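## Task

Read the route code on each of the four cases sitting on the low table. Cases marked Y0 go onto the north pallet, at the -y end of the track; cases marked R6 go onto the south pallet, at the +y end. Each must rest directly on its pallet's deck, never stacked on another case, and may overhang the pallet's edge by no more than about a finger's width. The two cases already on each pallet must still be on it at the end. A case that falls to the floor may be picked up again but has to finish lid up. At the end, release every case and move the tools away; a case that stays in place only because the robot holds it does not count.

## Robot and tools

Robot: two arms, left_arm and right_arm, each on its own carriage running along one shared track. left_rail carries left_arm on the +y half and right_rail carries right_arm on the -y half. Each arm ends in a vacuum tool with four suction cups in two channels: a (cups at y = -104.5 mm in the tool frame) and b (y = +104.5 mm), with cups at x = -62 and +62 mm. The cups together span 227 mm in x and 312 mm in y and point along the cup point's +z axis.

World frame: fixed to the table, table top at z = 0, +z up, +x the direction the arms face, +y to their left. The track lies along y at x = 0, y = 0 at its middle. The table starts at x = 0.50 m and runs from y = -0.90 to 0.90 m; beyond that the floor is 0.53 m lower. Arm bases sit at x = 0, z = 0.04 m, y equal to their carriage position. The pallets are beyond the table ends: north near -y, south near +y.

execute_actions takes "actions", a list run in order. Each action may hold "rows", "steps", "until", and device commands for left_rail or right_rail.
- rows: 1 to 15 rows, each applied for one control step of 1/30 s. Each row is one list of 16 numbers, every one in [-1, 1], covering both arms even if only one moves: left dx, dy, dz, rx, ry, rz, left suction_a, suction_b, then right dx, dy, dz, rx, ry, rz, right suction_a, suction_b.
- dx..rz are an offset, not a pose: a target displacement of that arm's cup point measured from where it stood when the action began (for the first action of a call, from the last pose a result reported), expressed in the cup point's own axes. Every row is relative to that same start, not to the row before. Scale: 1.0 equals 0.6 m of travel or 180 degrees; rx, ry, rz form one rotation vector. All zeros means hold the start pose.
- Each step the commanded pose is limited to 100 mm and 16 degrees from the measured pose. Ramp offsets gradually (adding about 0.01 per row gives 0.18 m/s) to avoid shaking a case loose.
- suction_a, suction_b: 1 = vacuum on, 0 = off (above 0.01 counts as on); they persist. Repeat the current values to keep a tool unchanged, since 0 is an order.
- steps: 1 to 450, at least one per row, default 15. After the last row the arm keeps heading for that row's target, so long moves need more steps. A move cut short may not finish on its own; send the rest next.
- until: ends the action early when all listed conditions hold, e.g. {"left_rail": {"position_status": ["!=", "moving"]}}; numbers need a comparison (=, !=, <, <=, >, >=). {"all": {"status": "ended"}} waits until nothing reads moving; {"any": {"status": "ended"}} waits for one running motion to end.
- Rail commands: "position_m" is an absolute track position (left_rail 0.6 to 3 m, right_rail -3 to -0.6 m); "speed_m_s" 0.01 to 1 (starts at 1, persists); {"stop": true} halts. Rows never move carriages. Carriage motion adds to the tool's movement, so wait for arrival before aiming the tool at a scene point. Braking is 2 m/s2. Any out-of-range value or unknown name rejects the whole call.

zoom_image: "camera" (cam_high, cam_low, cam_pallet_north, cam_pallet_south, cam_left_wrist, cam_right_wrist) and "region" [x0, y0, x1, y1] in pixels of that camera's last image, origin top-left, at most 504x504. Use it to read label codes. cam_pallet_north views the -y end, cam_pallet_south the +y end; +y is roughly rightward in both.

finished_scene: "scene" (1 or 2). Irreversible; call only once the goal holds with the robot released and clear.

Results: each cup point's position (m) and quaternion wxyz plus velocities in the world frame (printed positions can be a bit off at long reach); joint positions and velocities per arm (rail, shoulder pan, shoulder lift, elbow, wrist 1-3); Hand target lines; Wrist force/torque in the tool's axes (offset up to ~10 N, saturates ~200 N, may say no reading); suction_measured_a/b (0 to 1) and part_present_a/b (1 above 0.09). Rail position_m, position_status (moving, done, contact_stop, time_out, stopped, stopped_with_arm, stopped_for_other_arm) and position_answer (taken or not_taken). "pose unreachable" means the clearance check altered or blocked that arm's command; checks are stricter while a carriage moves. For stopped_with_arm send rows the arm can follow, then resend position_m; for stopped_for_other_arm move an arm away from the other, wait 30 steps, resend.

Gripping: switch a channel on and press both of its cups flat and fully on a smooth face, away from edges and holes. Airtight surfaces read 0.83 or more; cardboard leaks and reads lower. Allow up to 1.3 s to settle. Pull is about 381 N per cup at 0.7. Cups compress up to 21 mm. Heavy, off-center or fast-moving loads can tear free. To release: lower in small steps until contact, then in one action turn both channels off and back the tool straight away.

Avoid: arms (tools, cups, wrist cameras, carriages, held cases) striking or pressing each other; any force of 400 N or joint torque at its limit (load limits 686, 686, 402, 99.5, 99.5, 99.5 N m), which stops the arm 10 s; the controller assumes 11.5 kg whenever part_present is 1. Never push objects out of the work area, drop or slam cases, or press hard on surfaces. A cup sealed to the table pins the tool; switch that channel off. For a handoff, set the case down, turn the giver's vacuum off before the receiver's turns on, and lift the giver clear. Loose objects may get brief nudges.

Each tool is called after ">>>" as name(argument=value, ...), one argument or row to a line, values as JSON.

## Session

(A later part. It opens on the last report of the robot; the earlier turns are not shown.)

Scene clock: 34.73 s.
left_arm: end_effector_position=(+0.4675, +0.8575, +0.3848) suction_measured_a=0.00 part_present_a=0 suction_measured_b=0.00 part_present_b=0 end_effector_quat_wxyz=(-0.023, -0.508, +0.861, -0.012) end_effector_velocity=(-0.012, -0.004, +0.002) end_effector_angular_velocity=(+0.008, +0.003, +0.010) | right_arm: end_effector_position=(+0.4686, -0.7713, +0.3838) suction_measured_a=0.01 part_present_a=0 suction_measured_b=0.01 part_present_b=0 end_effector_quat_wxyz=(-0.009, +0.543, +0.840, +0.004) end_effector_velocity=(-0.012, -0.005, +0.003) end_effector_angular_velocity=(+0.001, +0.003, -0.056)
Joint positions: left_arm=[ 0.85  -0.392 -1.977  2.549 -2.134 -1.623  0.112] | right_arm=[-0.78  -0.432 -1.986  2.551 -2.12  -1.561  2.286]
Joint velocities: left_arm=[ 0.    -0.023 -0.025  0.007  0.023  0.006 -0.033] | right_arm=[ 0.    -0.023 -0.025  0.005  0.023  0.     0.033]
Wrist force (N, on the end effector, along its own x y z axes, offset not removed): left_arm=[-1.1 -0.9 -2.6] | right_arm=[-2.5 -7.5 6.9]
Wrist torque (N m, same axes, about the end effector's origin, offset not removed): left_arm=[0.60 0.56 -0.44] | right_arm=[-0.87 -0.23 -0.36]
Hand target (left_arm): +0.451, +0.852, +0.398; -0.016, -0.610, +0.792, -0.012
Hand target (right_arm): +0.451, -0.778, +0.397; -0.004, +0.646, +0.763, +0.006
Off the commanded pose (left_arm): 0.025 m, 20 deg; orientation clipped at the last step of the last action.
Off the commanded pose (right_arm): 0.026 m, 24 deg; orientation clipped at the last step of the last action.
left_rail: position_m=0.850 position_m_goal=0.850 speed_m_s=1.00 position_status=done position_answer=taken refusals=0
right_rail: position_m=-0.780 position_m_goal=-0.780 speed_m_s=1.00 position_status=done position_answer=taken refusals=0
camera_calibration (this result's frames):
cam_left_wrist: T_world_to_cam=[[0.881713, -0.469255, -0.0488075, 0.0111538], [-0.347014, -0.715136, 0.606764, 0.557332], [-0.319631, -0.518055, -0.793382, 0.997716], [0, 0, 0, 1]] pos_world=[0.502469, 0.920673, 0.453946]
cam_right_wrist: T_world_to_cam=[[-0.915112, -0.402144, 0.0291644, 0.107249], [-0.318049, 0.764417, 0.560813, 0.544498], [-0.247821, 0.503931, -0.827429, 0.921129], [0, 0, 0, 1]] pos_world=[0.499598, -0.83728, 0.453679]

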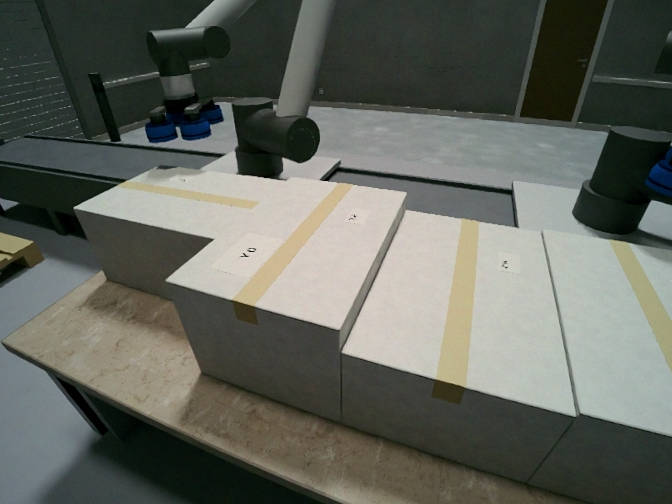

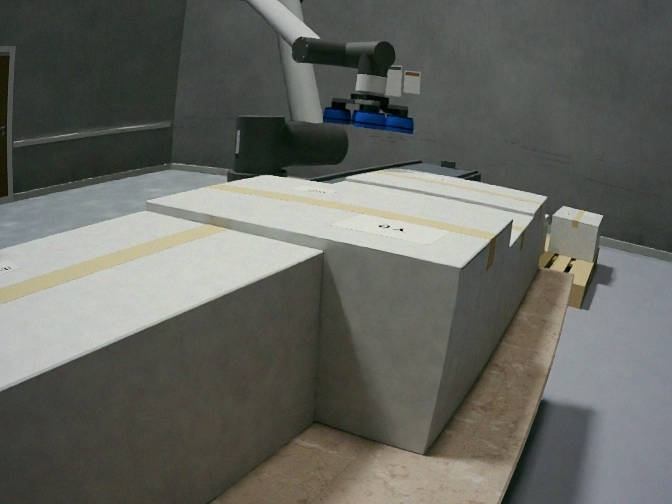

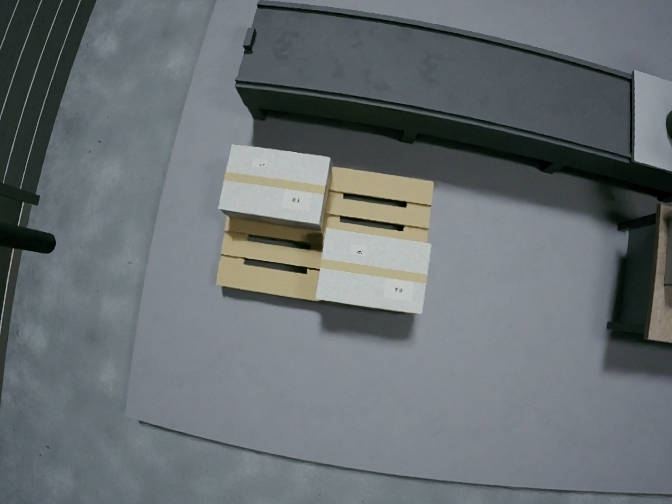

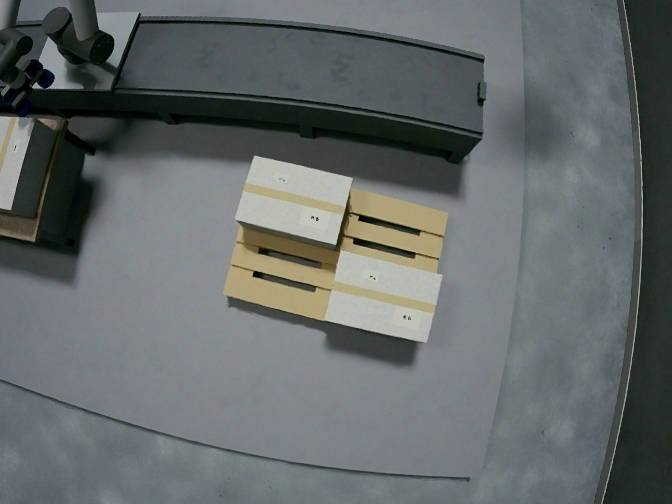

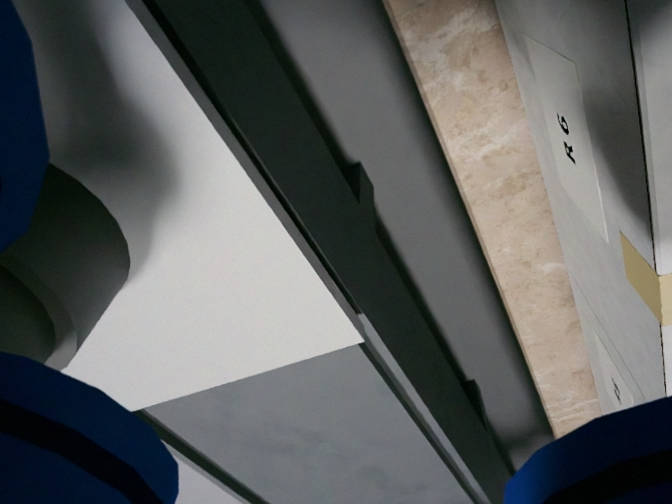

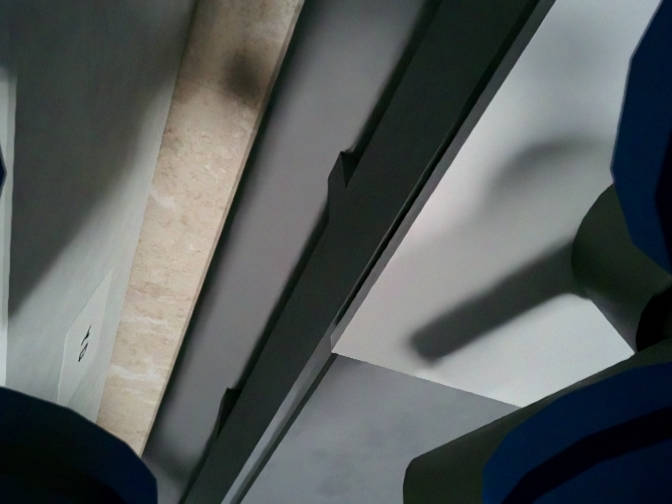

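>>> execute_actions(
  actions=[],
)

Scene clock: 35.80 s.
left_arm: end_effector_position=(+0.4510, +0.8522, +0.3976) suction_measured_a=0.00 part_present_a=0 suction_measured_b=0.00 part_present_b=0 end_effector_quat_wxyz=(-0.016, -0.610, +0.792, -0.012) end_effector_velocity=(-0.000, -0.000, +0.000) end_effector_angular_velocity=(+0.000, -0.000, +0.001) | right_arm: end_effector_position=(+0.4511, -0.7778, +0.3971) suction_measured_a=0.01 part_present_a=0 suction_measured_b=0.01 part_present_b=0 end_effector_quat_wxyz=(-0.004, +0.646, +0.763, +0.006) end_effector_velocity=(-0.000, -0.000, +0.000) end_effector_angular_velocity=(-0.000, -0.000, -0.001)
Joint positions: left_arm=[ 0.85  -0.429 -2.032  2.554 -2.1   -1.61  -0.171] | right_arm=[-0.78  -0.467 -2.041  2.556 -2.081 -1.557  2.508]
Joint velocities: left_arm=[ 0.    -0.    -0.     0.     0.     0.    -0.001] | right_arm=[ 0. -0. -0.  0.  0.  0.  0.]
Wrist force (N, on the end effector, along its own x y z axes, offset not removed): left_arm=[1.9 -0.5 -2.1] | right_arm=[-0.7 -5.6 9.1]
Wrist torque (N m, same axes, about the end effector's origin, offset not removed): left_arm=[0.73 0.03 -0.51] | right_arm=[-0.44 -0.46 -0.23]
Hand target (left_arm): +0.451, +0.852, +0.398; -0.016, -0.610, +0.792, -0.012
Hand target (right_arm): +0.451, -0.778, +0.397; -0.004, +0.646, +0.763, +0.006
Off the commanded pose (left_arm): 0.003 m, 6 deg; orientation clipped at the last step of the last action.
Off the commanded pose (right_arm): 0.003 m, 10 deg; orientation clipped at the last step of the last action.
left_rail: position_m=0.850 position_m_goal=0.850 speed_m_s=1.00 position_status=done position_answer=taken refusals=0
right_rail: position_m=-0.780 position_m_goal=-0.780 speed_m_s=1.00 position_status=done position_answer=taken refusals=0
camera_calibration (this result's frames):
cam_left_wrist: T_world_to_cam=[[0.969756, -0.239723, -0.0458989, -0.212633], [-0.165955, -0.785493, 0.596204, 0.52248], [-0.178977, -0.570555, -0.80152, 0.984424], [0, 0, 0, 1]] pos_world=[0.4691, 0.9211, 0.467771]
cam_right_wrist: T_world_to_cam=[[-0.987585, -0.155723, 0.0206272, 0.315924], [-0.118038, 0.822321, 0.556646, 0.492857], [-0.103645, 0.547301, -0.830494, 0.900974], [0, 0, 0, 1]] pos_world=[0.463559, -0.849194, 0.46739]

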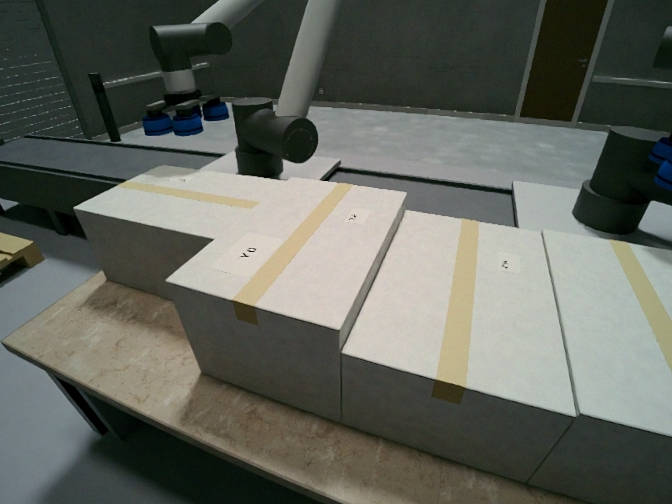

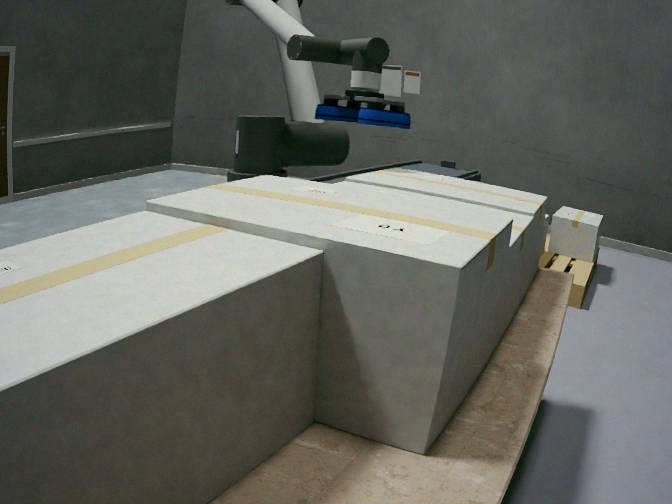

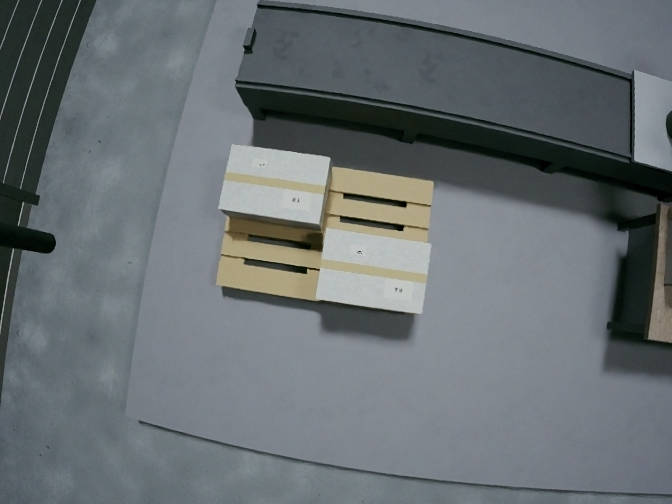

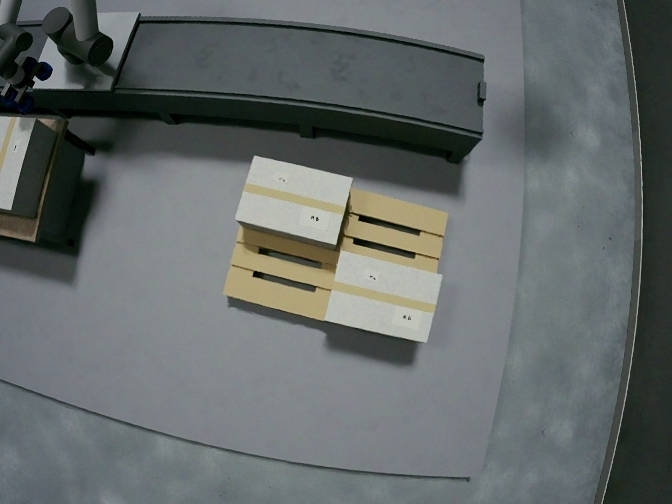

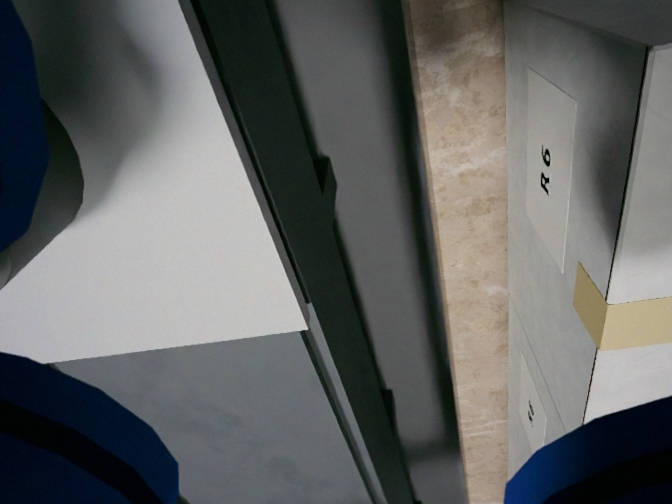

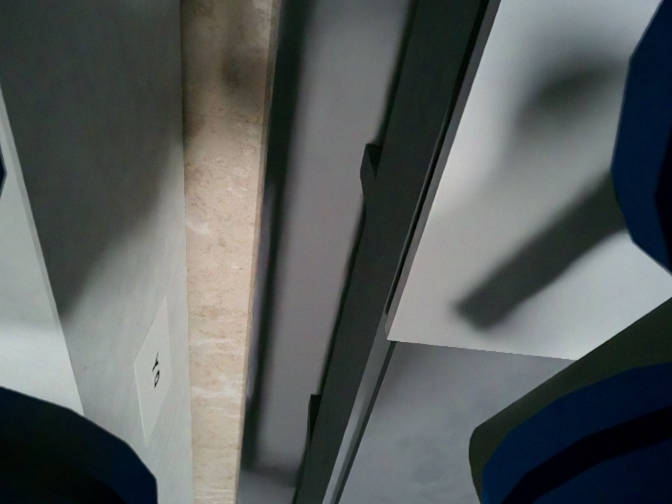

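>>> execute_actions(
  actions=[
    {"rows":[[-0.003,-0.01,0.002,0,0,0.007,0,0,0,0.01,0.002,0,0,0.001,0,0],[-0.008,-0.03,0.007,0,0,0.02,0,0,0,0.028,0.007,0,0,0.003,0,0],[-0.016,-0.058,0.013,-0.001,-0.001,0.04,0,0,0,0.054,0.013,0,0,0.005,0,0],[-0.025,-0.092,0.021,-0.001,-0.002,0.064,0,0,-0.001,0.085,0.02,0,-0.001,0.008,0,0],[-0.035,-0.13,0.03,-0.002,-0.002,0.09,0,0,-0.001,0.12,0.028,0,-0.001,0.012,0,0],[-0.046,-0.17,0.039,-0.002,-0.003,0.118,0,0,-0.001,0.157,0.037,0,-0.001,0.015,0,0],[-0.058,-0.215,0.049,-0.003,-0.004,0.148,0,0,-0.002,0.195,0.046,0,-0.002,0.019,0,0],[-0.1833,-0.684,0.155,-0.0082,-0.011,0.4178,0,0,-0.002,0.233,0.055,0,-0.002,0.022,0,0],[-0.1833,-0.684,0.155,-0.0082,-0.011,0.4178,0,0,-0.003,0.27,0.064,0,-0.002,0.026,0,0],[-0.1833,-0.684,0.155,-0.0082,-0.011,0.4178,0,0,-0.003,0.305,0.072,0,-0.002,0.029,0,0],[-0.1833,-0.684,0.155,-0.0082,-0.011,0.4178,0,0,-0.003,0.34,0.08,0,-0.003,0.032,0,0],[-0.1833,-0.684,0.155,-0.0082,-0.011,0.4178,0,0,-0.0052,0.5545,0.1305,0.0009,-0.0045,0.0527,0,0]],"steps":28,"left_rail":{"position_m":0.67},"right_rail":{"position_m":-0.6}},
  ],
)

Scene clock: 46.27 s.
left_arm: end_effector_position=(+0.7755, +0.6705, +0.3292) suction_measured_a=0.00 part_present_a=0 suction_measured_b=0.00 part_present_b=0 end_effector_quat_wxyz=(+0.011, -0.185, +0.983, +0.013) end_effector_velocity=(+0.423, +0.002, -0.115) end_effector_angular_velocity=(-0.002, +0.026, -1.168) | right_arm: end_effector_position=(+0.7507, -0.5476, +0.3294) suction_measured_a=0.01 part_present_a=0 suction_measured_b=0.01 part_present_b=0 end_effector_quat_wxyz=(+0.000, +0.706, +0.708, +0.001) end_effector_velocity=(+0.210, +0.026, -0.065) end_effector_angular_velocity=(-0.013, +0.013, -0.022)
Joint positions: left_arm=[ 0.67  -0.274 -1.485  2.278 -2.372 -1.539  0.925] | right_arm=[-0.6   -0.202 -1.508  2.301 -2.366 -1.569  2.936]
Joint velocities: left_arm=[ 0.     0.163  0.595 -0.45  -0.164 -0.019  1.332] | right_arm=[ 0.     0.099  0.314 -0.223 -0.081 -0.015  0.121]
Wrist force (N, on the end effector, along its own x y z axes, offset not removed): left_arm=[-0.7 -1.4 -1.6] | right_arm=[1.2 -2.5 8.3]
Wrist torque (N m, same axes, about the end effector's origin, offset not removed): left_arm=[0.47 0.45 -0.54] | right_arm=[-0.33 -0.74 -0.34]
Hand target (left_arm): +0.845, +0.672, +0.307; +0.009, -0.082, +0.997, +0.011
Hand target (right_arm): +0.778, -0.544, +0.321; +0.000, +0.707, +0.707, +0.000
Off the commanded pose (left_arm): 0.104 m, 21 deg; position and orientation clipped at the last step of the last action.
Off the commanded pose (right_arm): 0.031 m, 0 deg.
left_rail: position_m=0.670 position_m_goal=0.670 speed_m_s=1.00 position_status=done position_answer=taken refusals=0
right_rail: position_m=-0.600 position_m_goal=-0.600 speed_m_s=1.00 position_status=done position_answer=taken refusals=0
camera_calibration (this result's frames):
cam_left_wrist: T_world_to_cam=[[0.38022, -0.922567, -0.065591, 0.347495], [-0.762986, -0.352954, 0.541549, 0.665389], [-0.522766, -0.155863, -0.838106, 0.884566], [0, 0, 0, 1]] pos_world=[0.837979, 0.69331, 0.403812]
cam_right_wrist: T_world_to_cam=[[-0.999708, 0.00634659, 0.0233048, 0.746047], [0.0180552, 0.837263, 0.546502, 0.285954], [-0.0160439, 0.546763, -0.837134, 0.685965], [0, 0, 0, 1]] pos_world=[0.751672, -0.619214, 0.400584]

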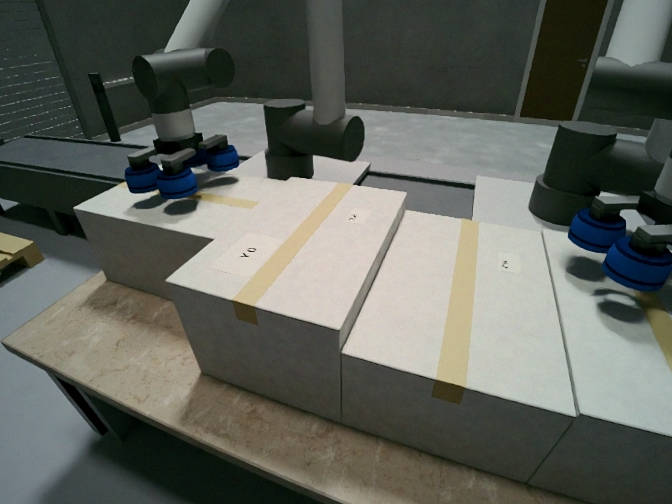

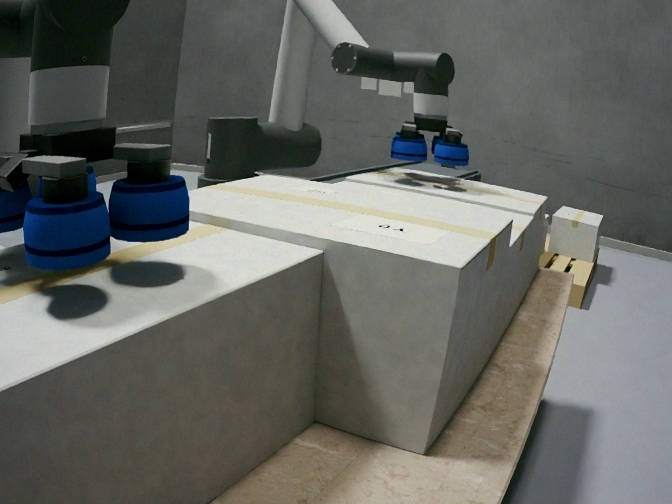

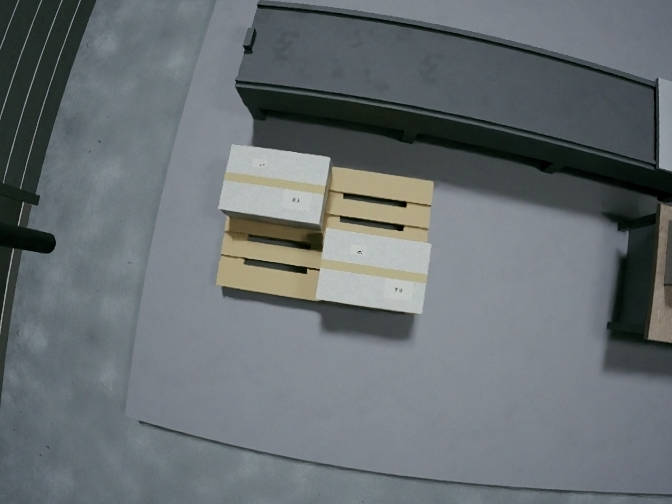

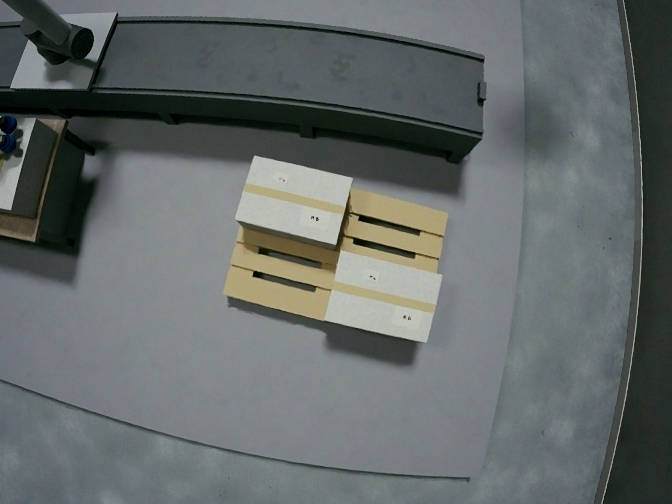

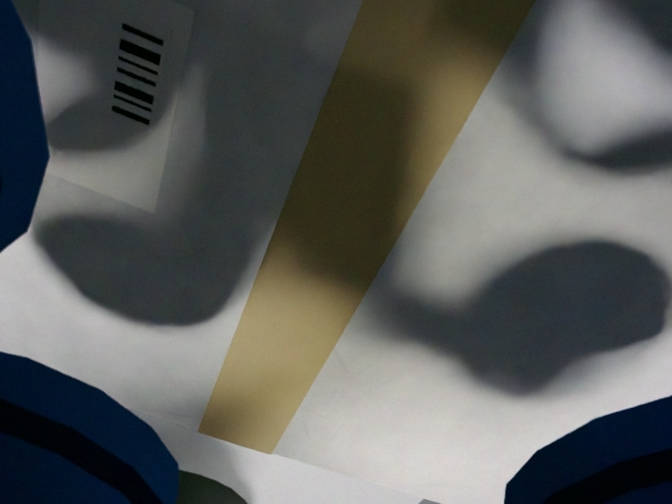

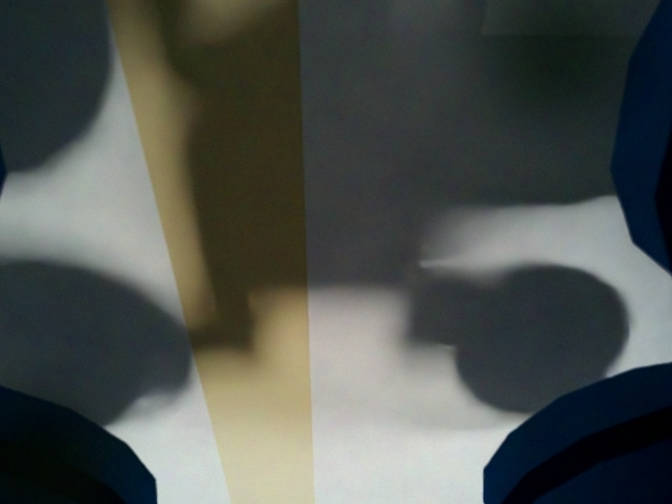

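>>> execute_actions(
  actions=[
    {"steps":1},
  ],
)

Scene clock: 46.73 s.
left_arm: end_effector_position=(+0.8433, +0.6712, +0.3080) suction_measured_a=0.00 part_present_a=0 suction_measured_b=0.00 part_present_b=0 end_effector_quat_wxyz=(+0.009, -0.084, +0.996, +0.011) end_effector_velocity=(+0.028, +0.003, -0.009) end_effector_angular_velocity=(-0.019, +0.011, -0.058) | right_arm: end_effector_position=(+0.7770, -0.5443, +0.3213) suction_measured_a=0.01 part_present_a=0 suction_measured_b=0.01 part_present_b=0 end_effector_quat_wxyz=(+0.000, +0.707, +0.707, +0.000) end_effector_velocity=(+0.007, +0.000, -0.002) end_effector_angular_velocity=(-0.001, +0.001, -0.001)
Joint positions: left_arm=[ 0.67  -0.248 -1.391  2.205 -2.395 -1.544  1.154] | right_arm=[-0.6   -0.19  -1.47   2.273 -2.376 -1.571  2.951]
Joint velocities: left_arm=[ 0.     0.02   0.04  -0.036  0.    -0.022  0.077] | right_arm=[ 0.     0.003  0.01  -0.008 -0.001 -0.001  0.003]
Wrist force (N, on the end effector, along its own x y z axes, offset not removed): left_arm=[0.9 -1.7 -2.8] | right_arm=[-1.4 -4.4 11.0]
Wrist torque (N m, same axes, about the end effector's origin, offset not removed): left_arm=[0.49 0.39 -0.55] | right_arm=[-0.45 -0.33 -0.39]
Hand target (left_arm): +0.874, +0.670, +0.301; +0.003, -0.006, +1.000, +0.002
Hand target (right_arm): +0.780, -0.545, +0.321; +0.000, +0.707, +0.707, +0.000
Off the commanded pose (left_arm): 0.033 m, 10 deg.
Off the commanded pose (right_arm): 0.003 m, 0 deg.
left_rail: position_m=0.670 position_m_goal=0.670 speed_m_s=1.00 position_status=done position_answer=taken refusals=0
right_rail: position_m=-0.600 position_m_goal=-0.600 speed_m_s=1.00 position_status=done position_answer=taken refusals=0
camera_calibration (this result's frames):
cam_left_wrist: T_world_to_cam=[[0.185294, -0.980504, -0.0654091, 0.524271], [-0.815636, -0.190579, 0.546276, 0.662802], [-0.548091, -0.0478715, -0.835048, 0.850254], [0, 0, 0, 1]] pos_world=[0.909478, 0.681069, 0.382222]
cam_right_wrist: T_world_to_cam=[[-0.999658, 0.00925109, 0.024457, 0.773721], [0.0210901, 0.838175, 0.544994, 0.285823], [-0.0154574, 0.545323, -0.838083, 0.676881], [0, 0, 0, 1]] pos_world=[0.777891, -0.615847, 0.392588]

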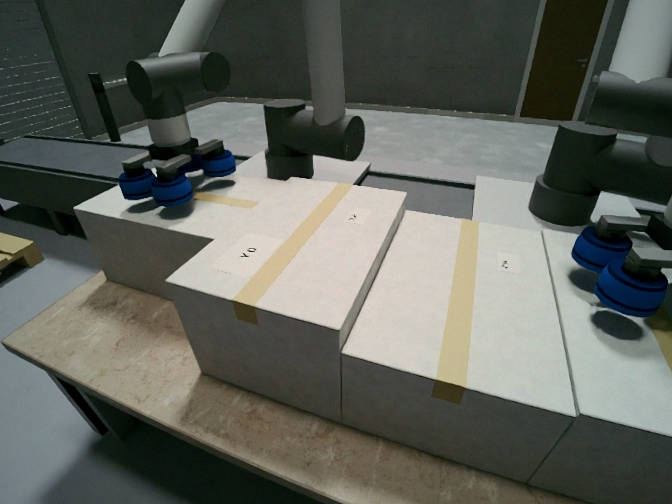

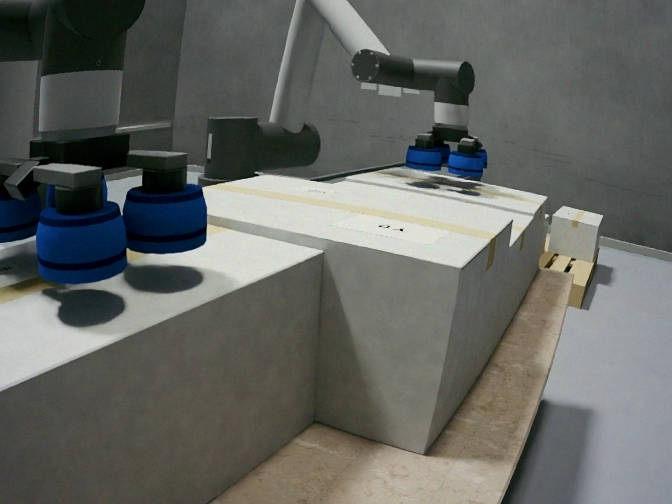

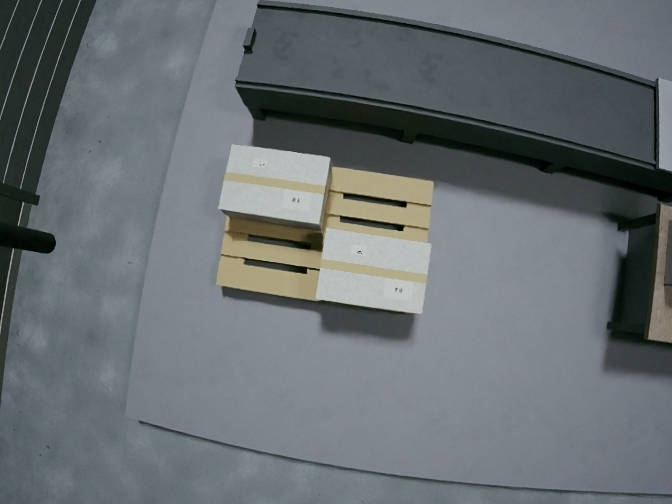

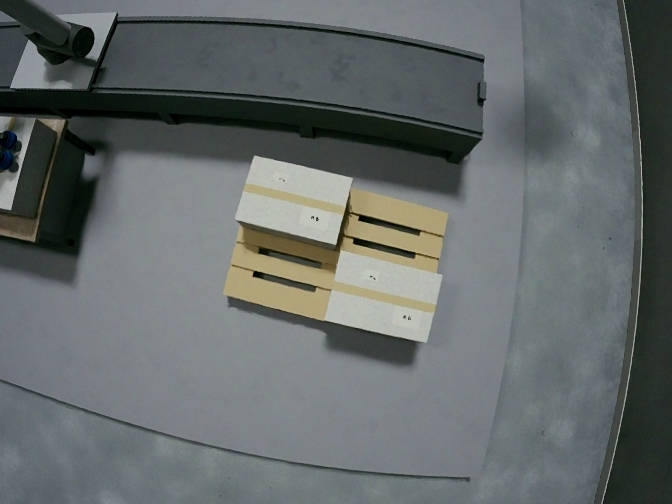

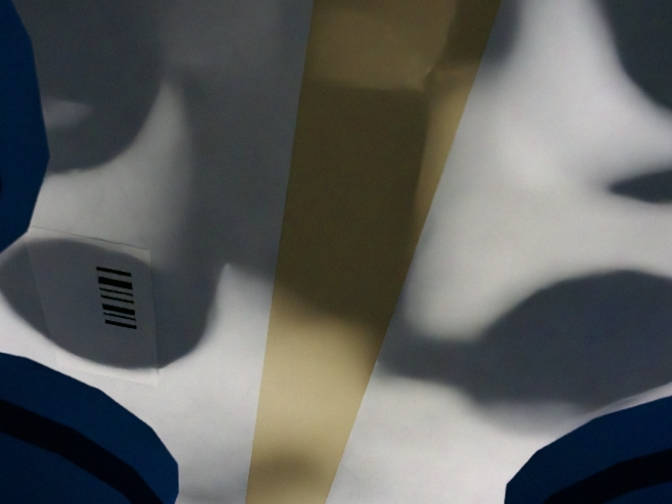

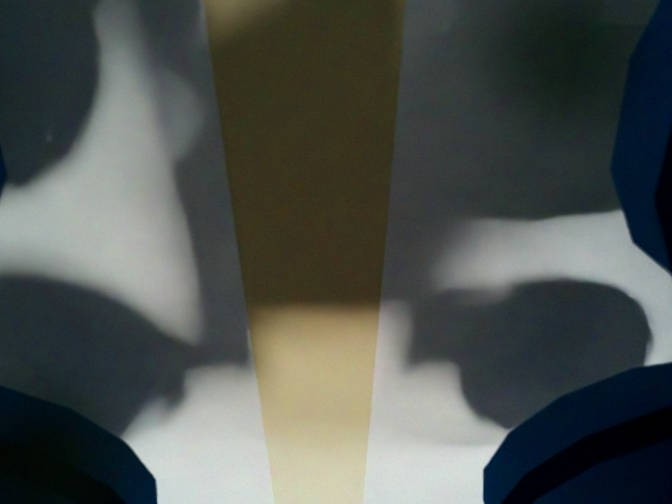

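>>> execute_actions(
  actions=[],
)

Scene clock: 47.63 s.
left_arm: end_effector_position=(+0.8735, +0.6702, +0.3011) suction_measured_a=0.00 part_present_a=0 suction_measured_b=0.00 part_present_b=0 end_effector_quat_wxyz=(+0.003, -0.006, +1.000, +0.002) end_effector_velocity=(+0.000, -0.000, -0.000) end_effector_angular_velocity=(-0.000, +0.000, -0.001) | right_arm: end_effector_position=(+0.7798, -0.5444, +0.3209) suction_measured_a=0.01 part_present_a=0 suction_measured_b=0.01 part_present_b=0 end_effector_quat_wxyz=(+0.000, +0.707, +0.707, +0.000) end_effector_velocity=(+0.000, +0.000, -0.000) end_effector_angular_velocity=(+0.000, +0.000, +0.000)
Joint positions: left_arm=[ 0.67  -0.234 -1.351  2.164 -2.389 -1.565  1.325] | right_arm=[-0.6   -0.189 -1.466  2.27  -2.375 -1.571  2.952]
Joint velocities: left_arm=[ 0.     0.     0.    -0.     0.    -0.     0.001] | right_arm=[ 0.  0.  0. -0.  0. -0.  0.]
Wrist force (N, on the end effector, along its own x y z axes, offset not removed): left_arm=[-2.1 3.0 -1.2] | right_arm=[-4.0 -5.1 8.8]
Wrist torque (N m, same axes, about the end effector's origin, offset not removed): left_arm=[1.11 0.65 -0.39] | right_arm=[-0.47 0.02 -0.26]
Hand target (left_arm): +0.874, +0.670, +0.301; +0.003, -0.006, +1.000, +0.002
Hand target (right_arm): +0.780, -0.545, +0.321; +0.000, +0.707, +0.707, +0.000
Off the commanded pose (left_arm): 0.002 m, 1 deg.
Off the commanded pose (right_arm): 0.001 m, 0 deg.
left_rail: position_m=0.670 position_m_goal=0.670 speed_m_s=1.00 position_status=done position_answer=taken refusals=0
right_rail: position_m=-0.600 position_m_goal=-0.600 speed_m_s=1.00 position_status=done position_answer=taken refusals=0
camera_calibration (this result's frames):
cam_left_wrist: T_world_to_cam=[[0.0292935, -0.998345, -0.0494806, 0.6606], [-0.82801, -0.0519663, 0.5583, 0.605312], [-0.559947, 0.0246159, -0.828162, 0.820748], [0, 0, 0, 1]] pos_world=[0.941428, 0.67076, 0.374454]
cam_right_wrist: T_world_to_cam=[[-0.99965, 0.00950082, 0.0246886, 0.77652], [0.0214221, 0.838299, 0.544789, 0.285919], [-0.0155205, 0.545128, -0.838209, 0.676611], [0, 0, 0, 1]] pos_world=[0.780624, -0.615903, 0.392205]

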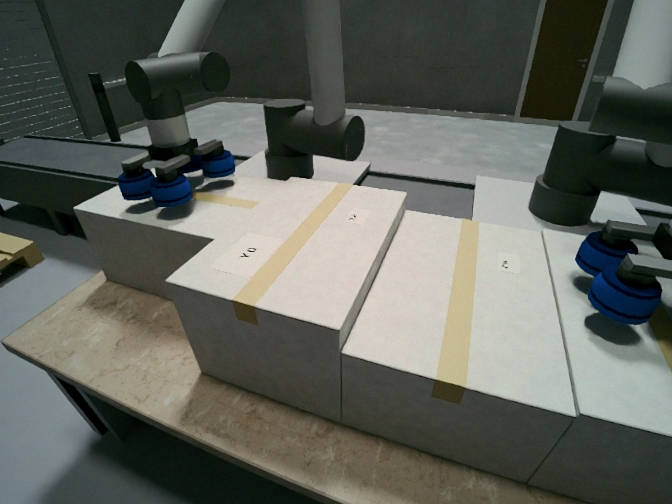

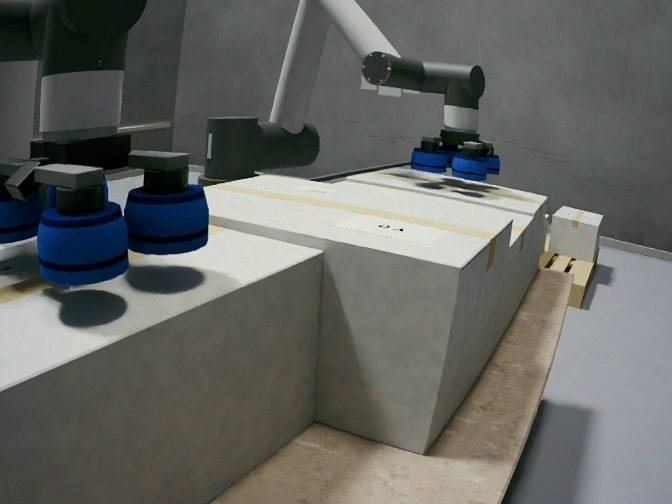

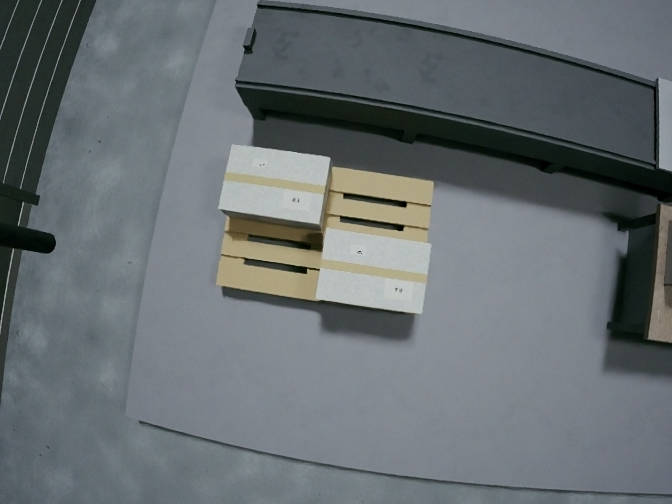

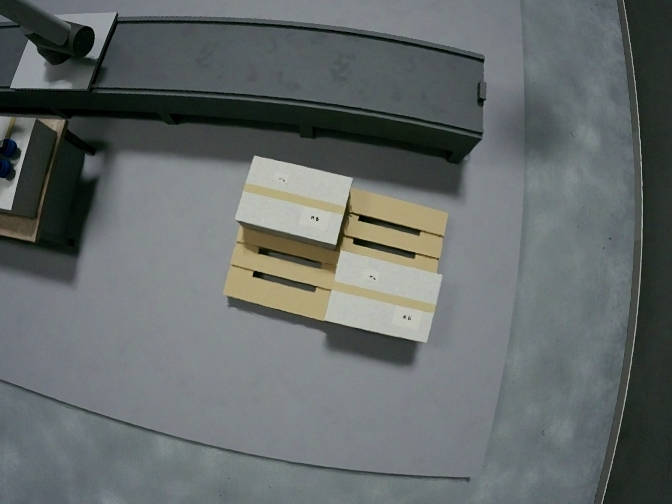

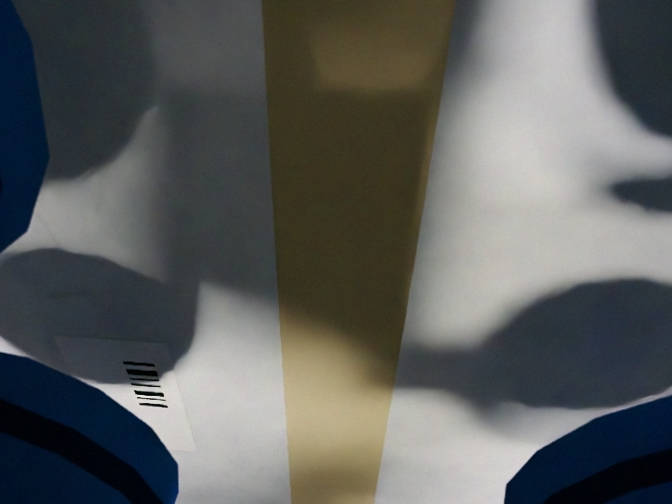

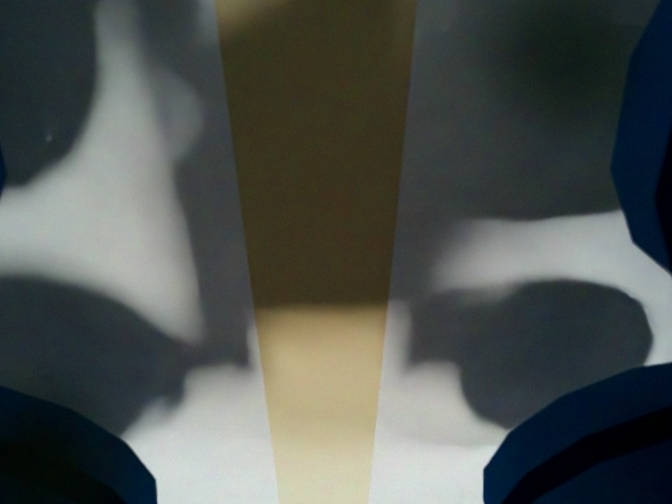

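>>> execute_actions(
  actions=[
    {"rows":[[0,0,0.012,0.0013,0.0019,0.0038,0,0,0,0.005,0.012,0,0,0,0,0],[0,0,0.03,0.0013,0.0019,0.0038,0,0,0,0.005,0.029,0,0,0,0,0],[0,0,0.05,0.0013,0.0019,0.0038,0,0,0,0.005,0.048,0,0,0,0,0],[0,0,0.07,0.0013,0.0019,0.0038,0,0,0,0.005,0.067,0,0,0,0,0],[0,0,0.086,0.0013,0.0019,0.0038,1,1,0,0.005,0.082,0,0,0,1,1],[0,0,0.095,0.0013,0.0019,0.0038,1,1,0,0.005,0.09,0,0,0,1,1]],"steps":6},
  ],
)

Scene clock: 49.47 s.
left_arm: end_effector_position=(+0.8729, +0.6704, +0.2799) suction_measured_a=0.00 part_present_a=0 suction_measured_b=0.00 part_present_b=0 end_effector_quat_wxyz=(+0.001, -0.002, +1.000, +0.001) end_effector_velocity=(-0.008, +0.002, -0.220) end_effector_angular_velocity=(-0.007, +0.030, -0.030) | right_arm: end_effector_position=(+0.7812, -0.5444, +0.3008) suction_measured_a=0.01 part_present_a=0 suction_measured_b=0.01 part_present_b=0 end_effector_quat_wxyz=(-0.000, +0.707, +0.707, -0.000) end_effector_velocity=(-0.001, +0.001, -0.207) end_effector_angular_velocity=(+0.003, +0.014, -0.000)
Joint positions: left_arm=[ 0.67  -0.232 -1.329  2.174 -2.417 -1.569  1.335] | right_arm=[-0.6   -0.189 -1.442  2.281 -2.409 -1.571  2.953]
Joint velocities: left_arm=[ 0.     0.005  0.228  0.121 -0.322 -0.013  0.034] | right_arm=[ 0.     0.     0.236  0.131 -0.353  0.     0.   ]
Wrist force (N, on the end effector, along its own x y z axes, offset not removed): left_arm=[-0.7 -0.6 -2.2] | right_arm=[-0.2 -0.7 3.3]
Wrist torque (N m, same axes, about the end effector's origin, offset not removed): left_arm=[0.60 0.52 -0.53] | right_arm=[-0.03 -0.52 -0.16]
Hand target (left_arm): +0.872, +0.671, +0.246; -0.001, +0.000, +1.000, +0.000
Hand target (right_arm): +0.781, -0.544, +0.269; -0.000, +0.707, +0.707, -0.000
Off the commanded pose (left_arm): 0.036 m, 0 deg.
Off the commanded pose (right_arm): 0.034 m, 0 deg.
left_rail: position_m=0.670 position_m_goal=0.670 speed_m_s=1.00 position_status=done position_answer=taken refusals=0
right_rail: position_m=-0.600 position_m_goal=-0.600 speed_m_s=1.00 position_status=done position_answer=taken refusals=0
camera_calibration (this result's frames):
cam_left_wrist: T_world_to_cam=[[0.0208727, -0.99867, -0.0471532, 0.666665], [-0.825359, -0.0438285, 0.562905, 0.60761], [-0.564223, 0.027169, -0.825175, 0.804054], [0, 0, 0, 1]] pos_world=[0.941247, 0.670564, 0.352894]
cam_right_wrist: T_world_to_cam=[[-0.999619, 0.00948501, 0.0259211, 0.778036], [0.0220844, 0.838172, 0.544958, 0.296154], [-0.0165574, 0.545323, -0.838063, 0.660687], [0, 0, 0, 1]] pos_world=[0.782138, -0.615895, 0.372138]

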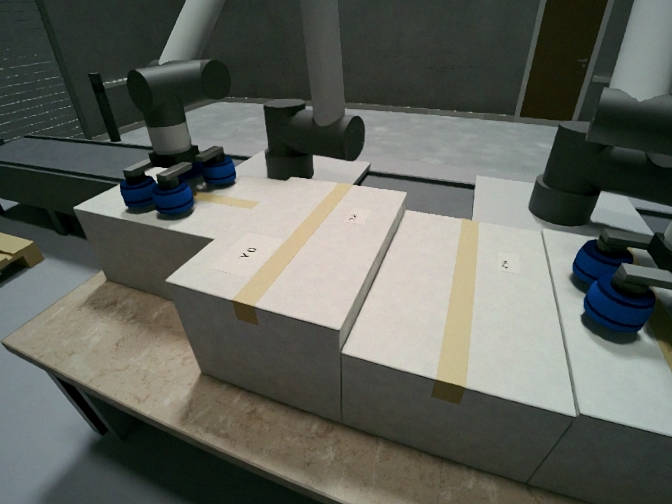

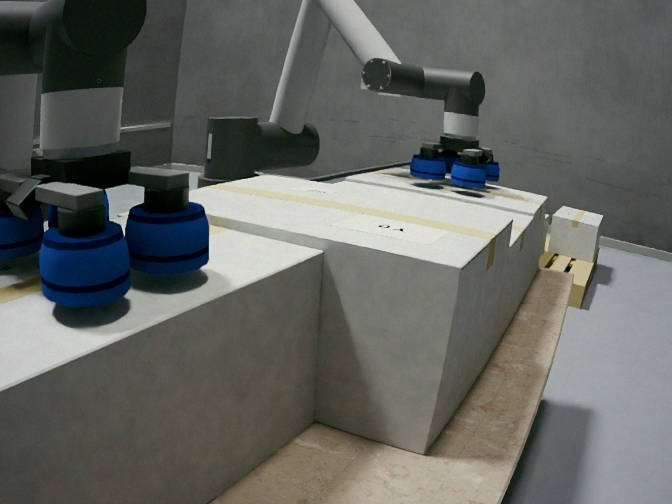

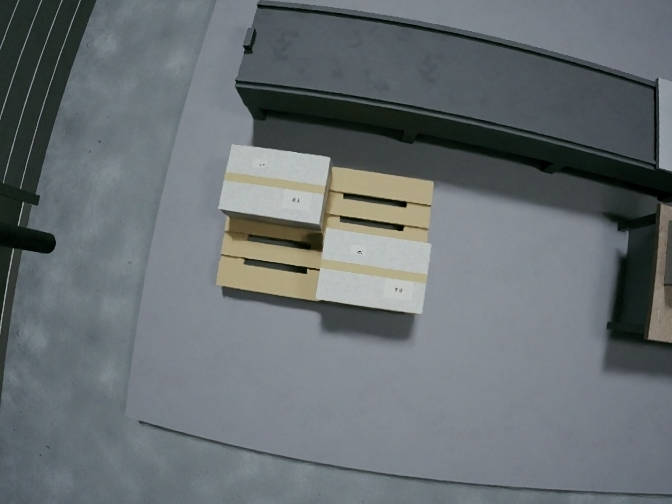

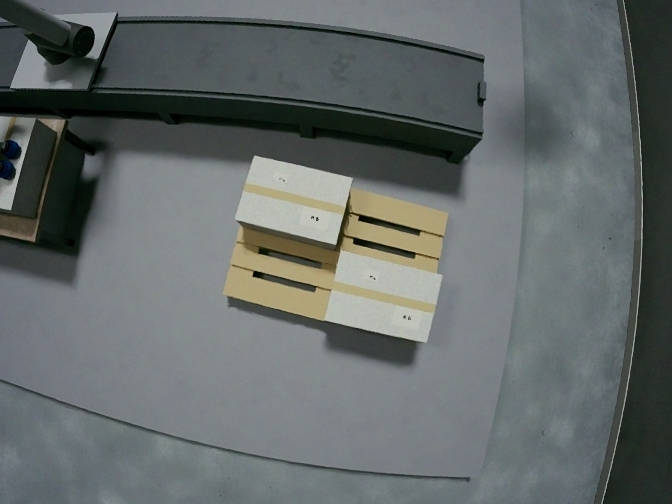

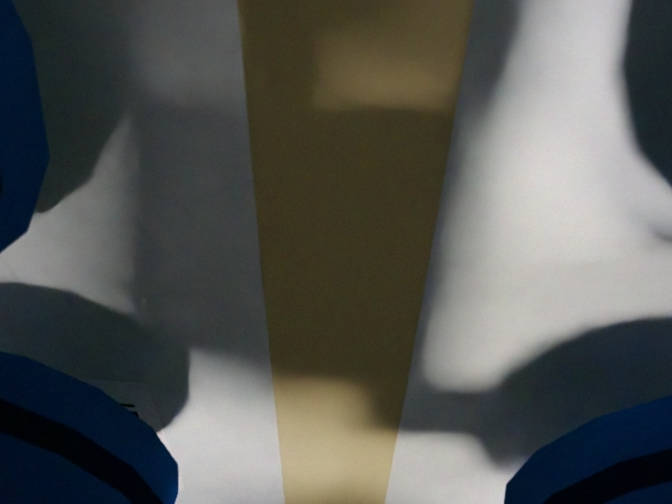

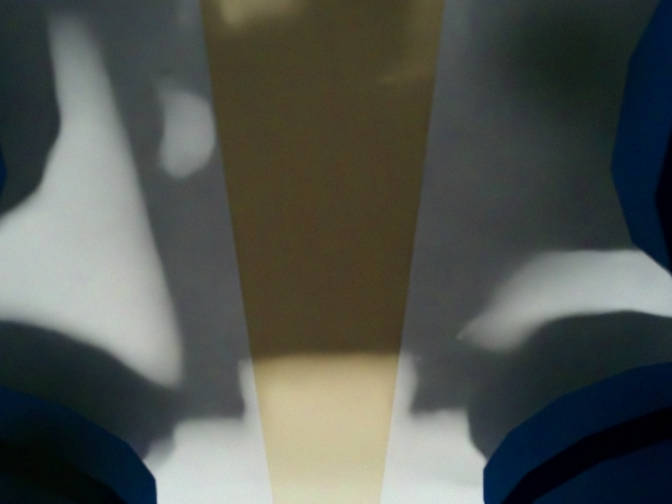

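>>> zoom_image(
  camera="cam_pallet_north",
  region=[310, 145, 450, 265],
)

>>> zoom_image(
  camera="cam_pallet_north",
  region=[205, 195, 345, 315],
)

>>> zoom_image(
  camera="cam_pallet_south",
  region=[320, 165, 460, 290],
)

>>> zoom_image(
  camera="cam_pallet_south",
  region=[212, 205, 352, 335],
)

Region (310, 145, 450, 265) of cam_pallet_north's 672x504 image, scaled by 3.600, with more detail than that image has; it fills the top 432 rows of this view, and the rest is white.

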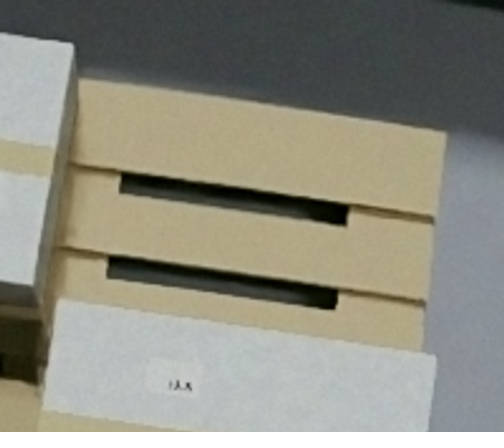

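Region (205, 195, 345, 315) of cam_pallet_north's 672x504 image, scaled by 3.600, with more detail than that image has; it fills the top 432 rows of this view, and the rest is white.

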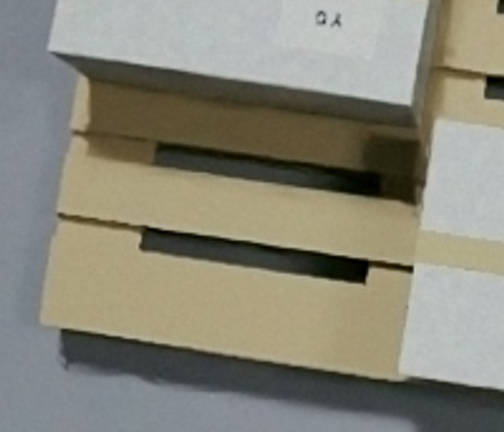

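Region (320, 165, 460, 290) of cam_pallet_south's 672x504 image, scaled by 3.600, with more detail than that image has; it fills the top 450 rows of this view, and the rest is white.

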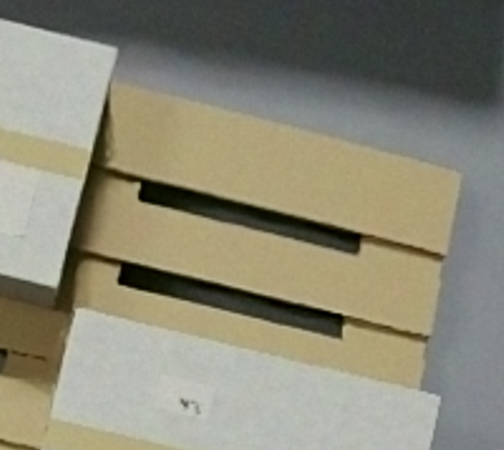

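Region (212, 205, 352, 335) of cam_pallet_south's 672x504 image, scaled by 3.600, with more detail than that image has; it fills the top 468 rows of this view, and the rest is white.

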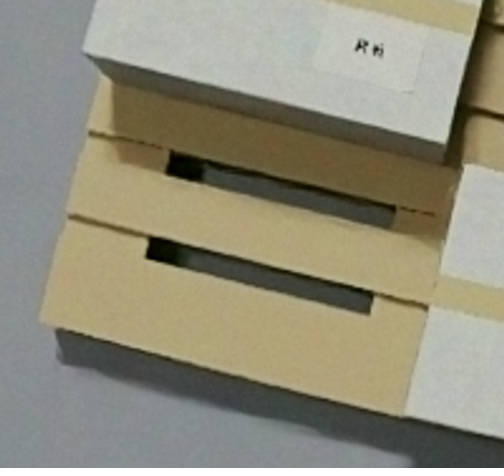

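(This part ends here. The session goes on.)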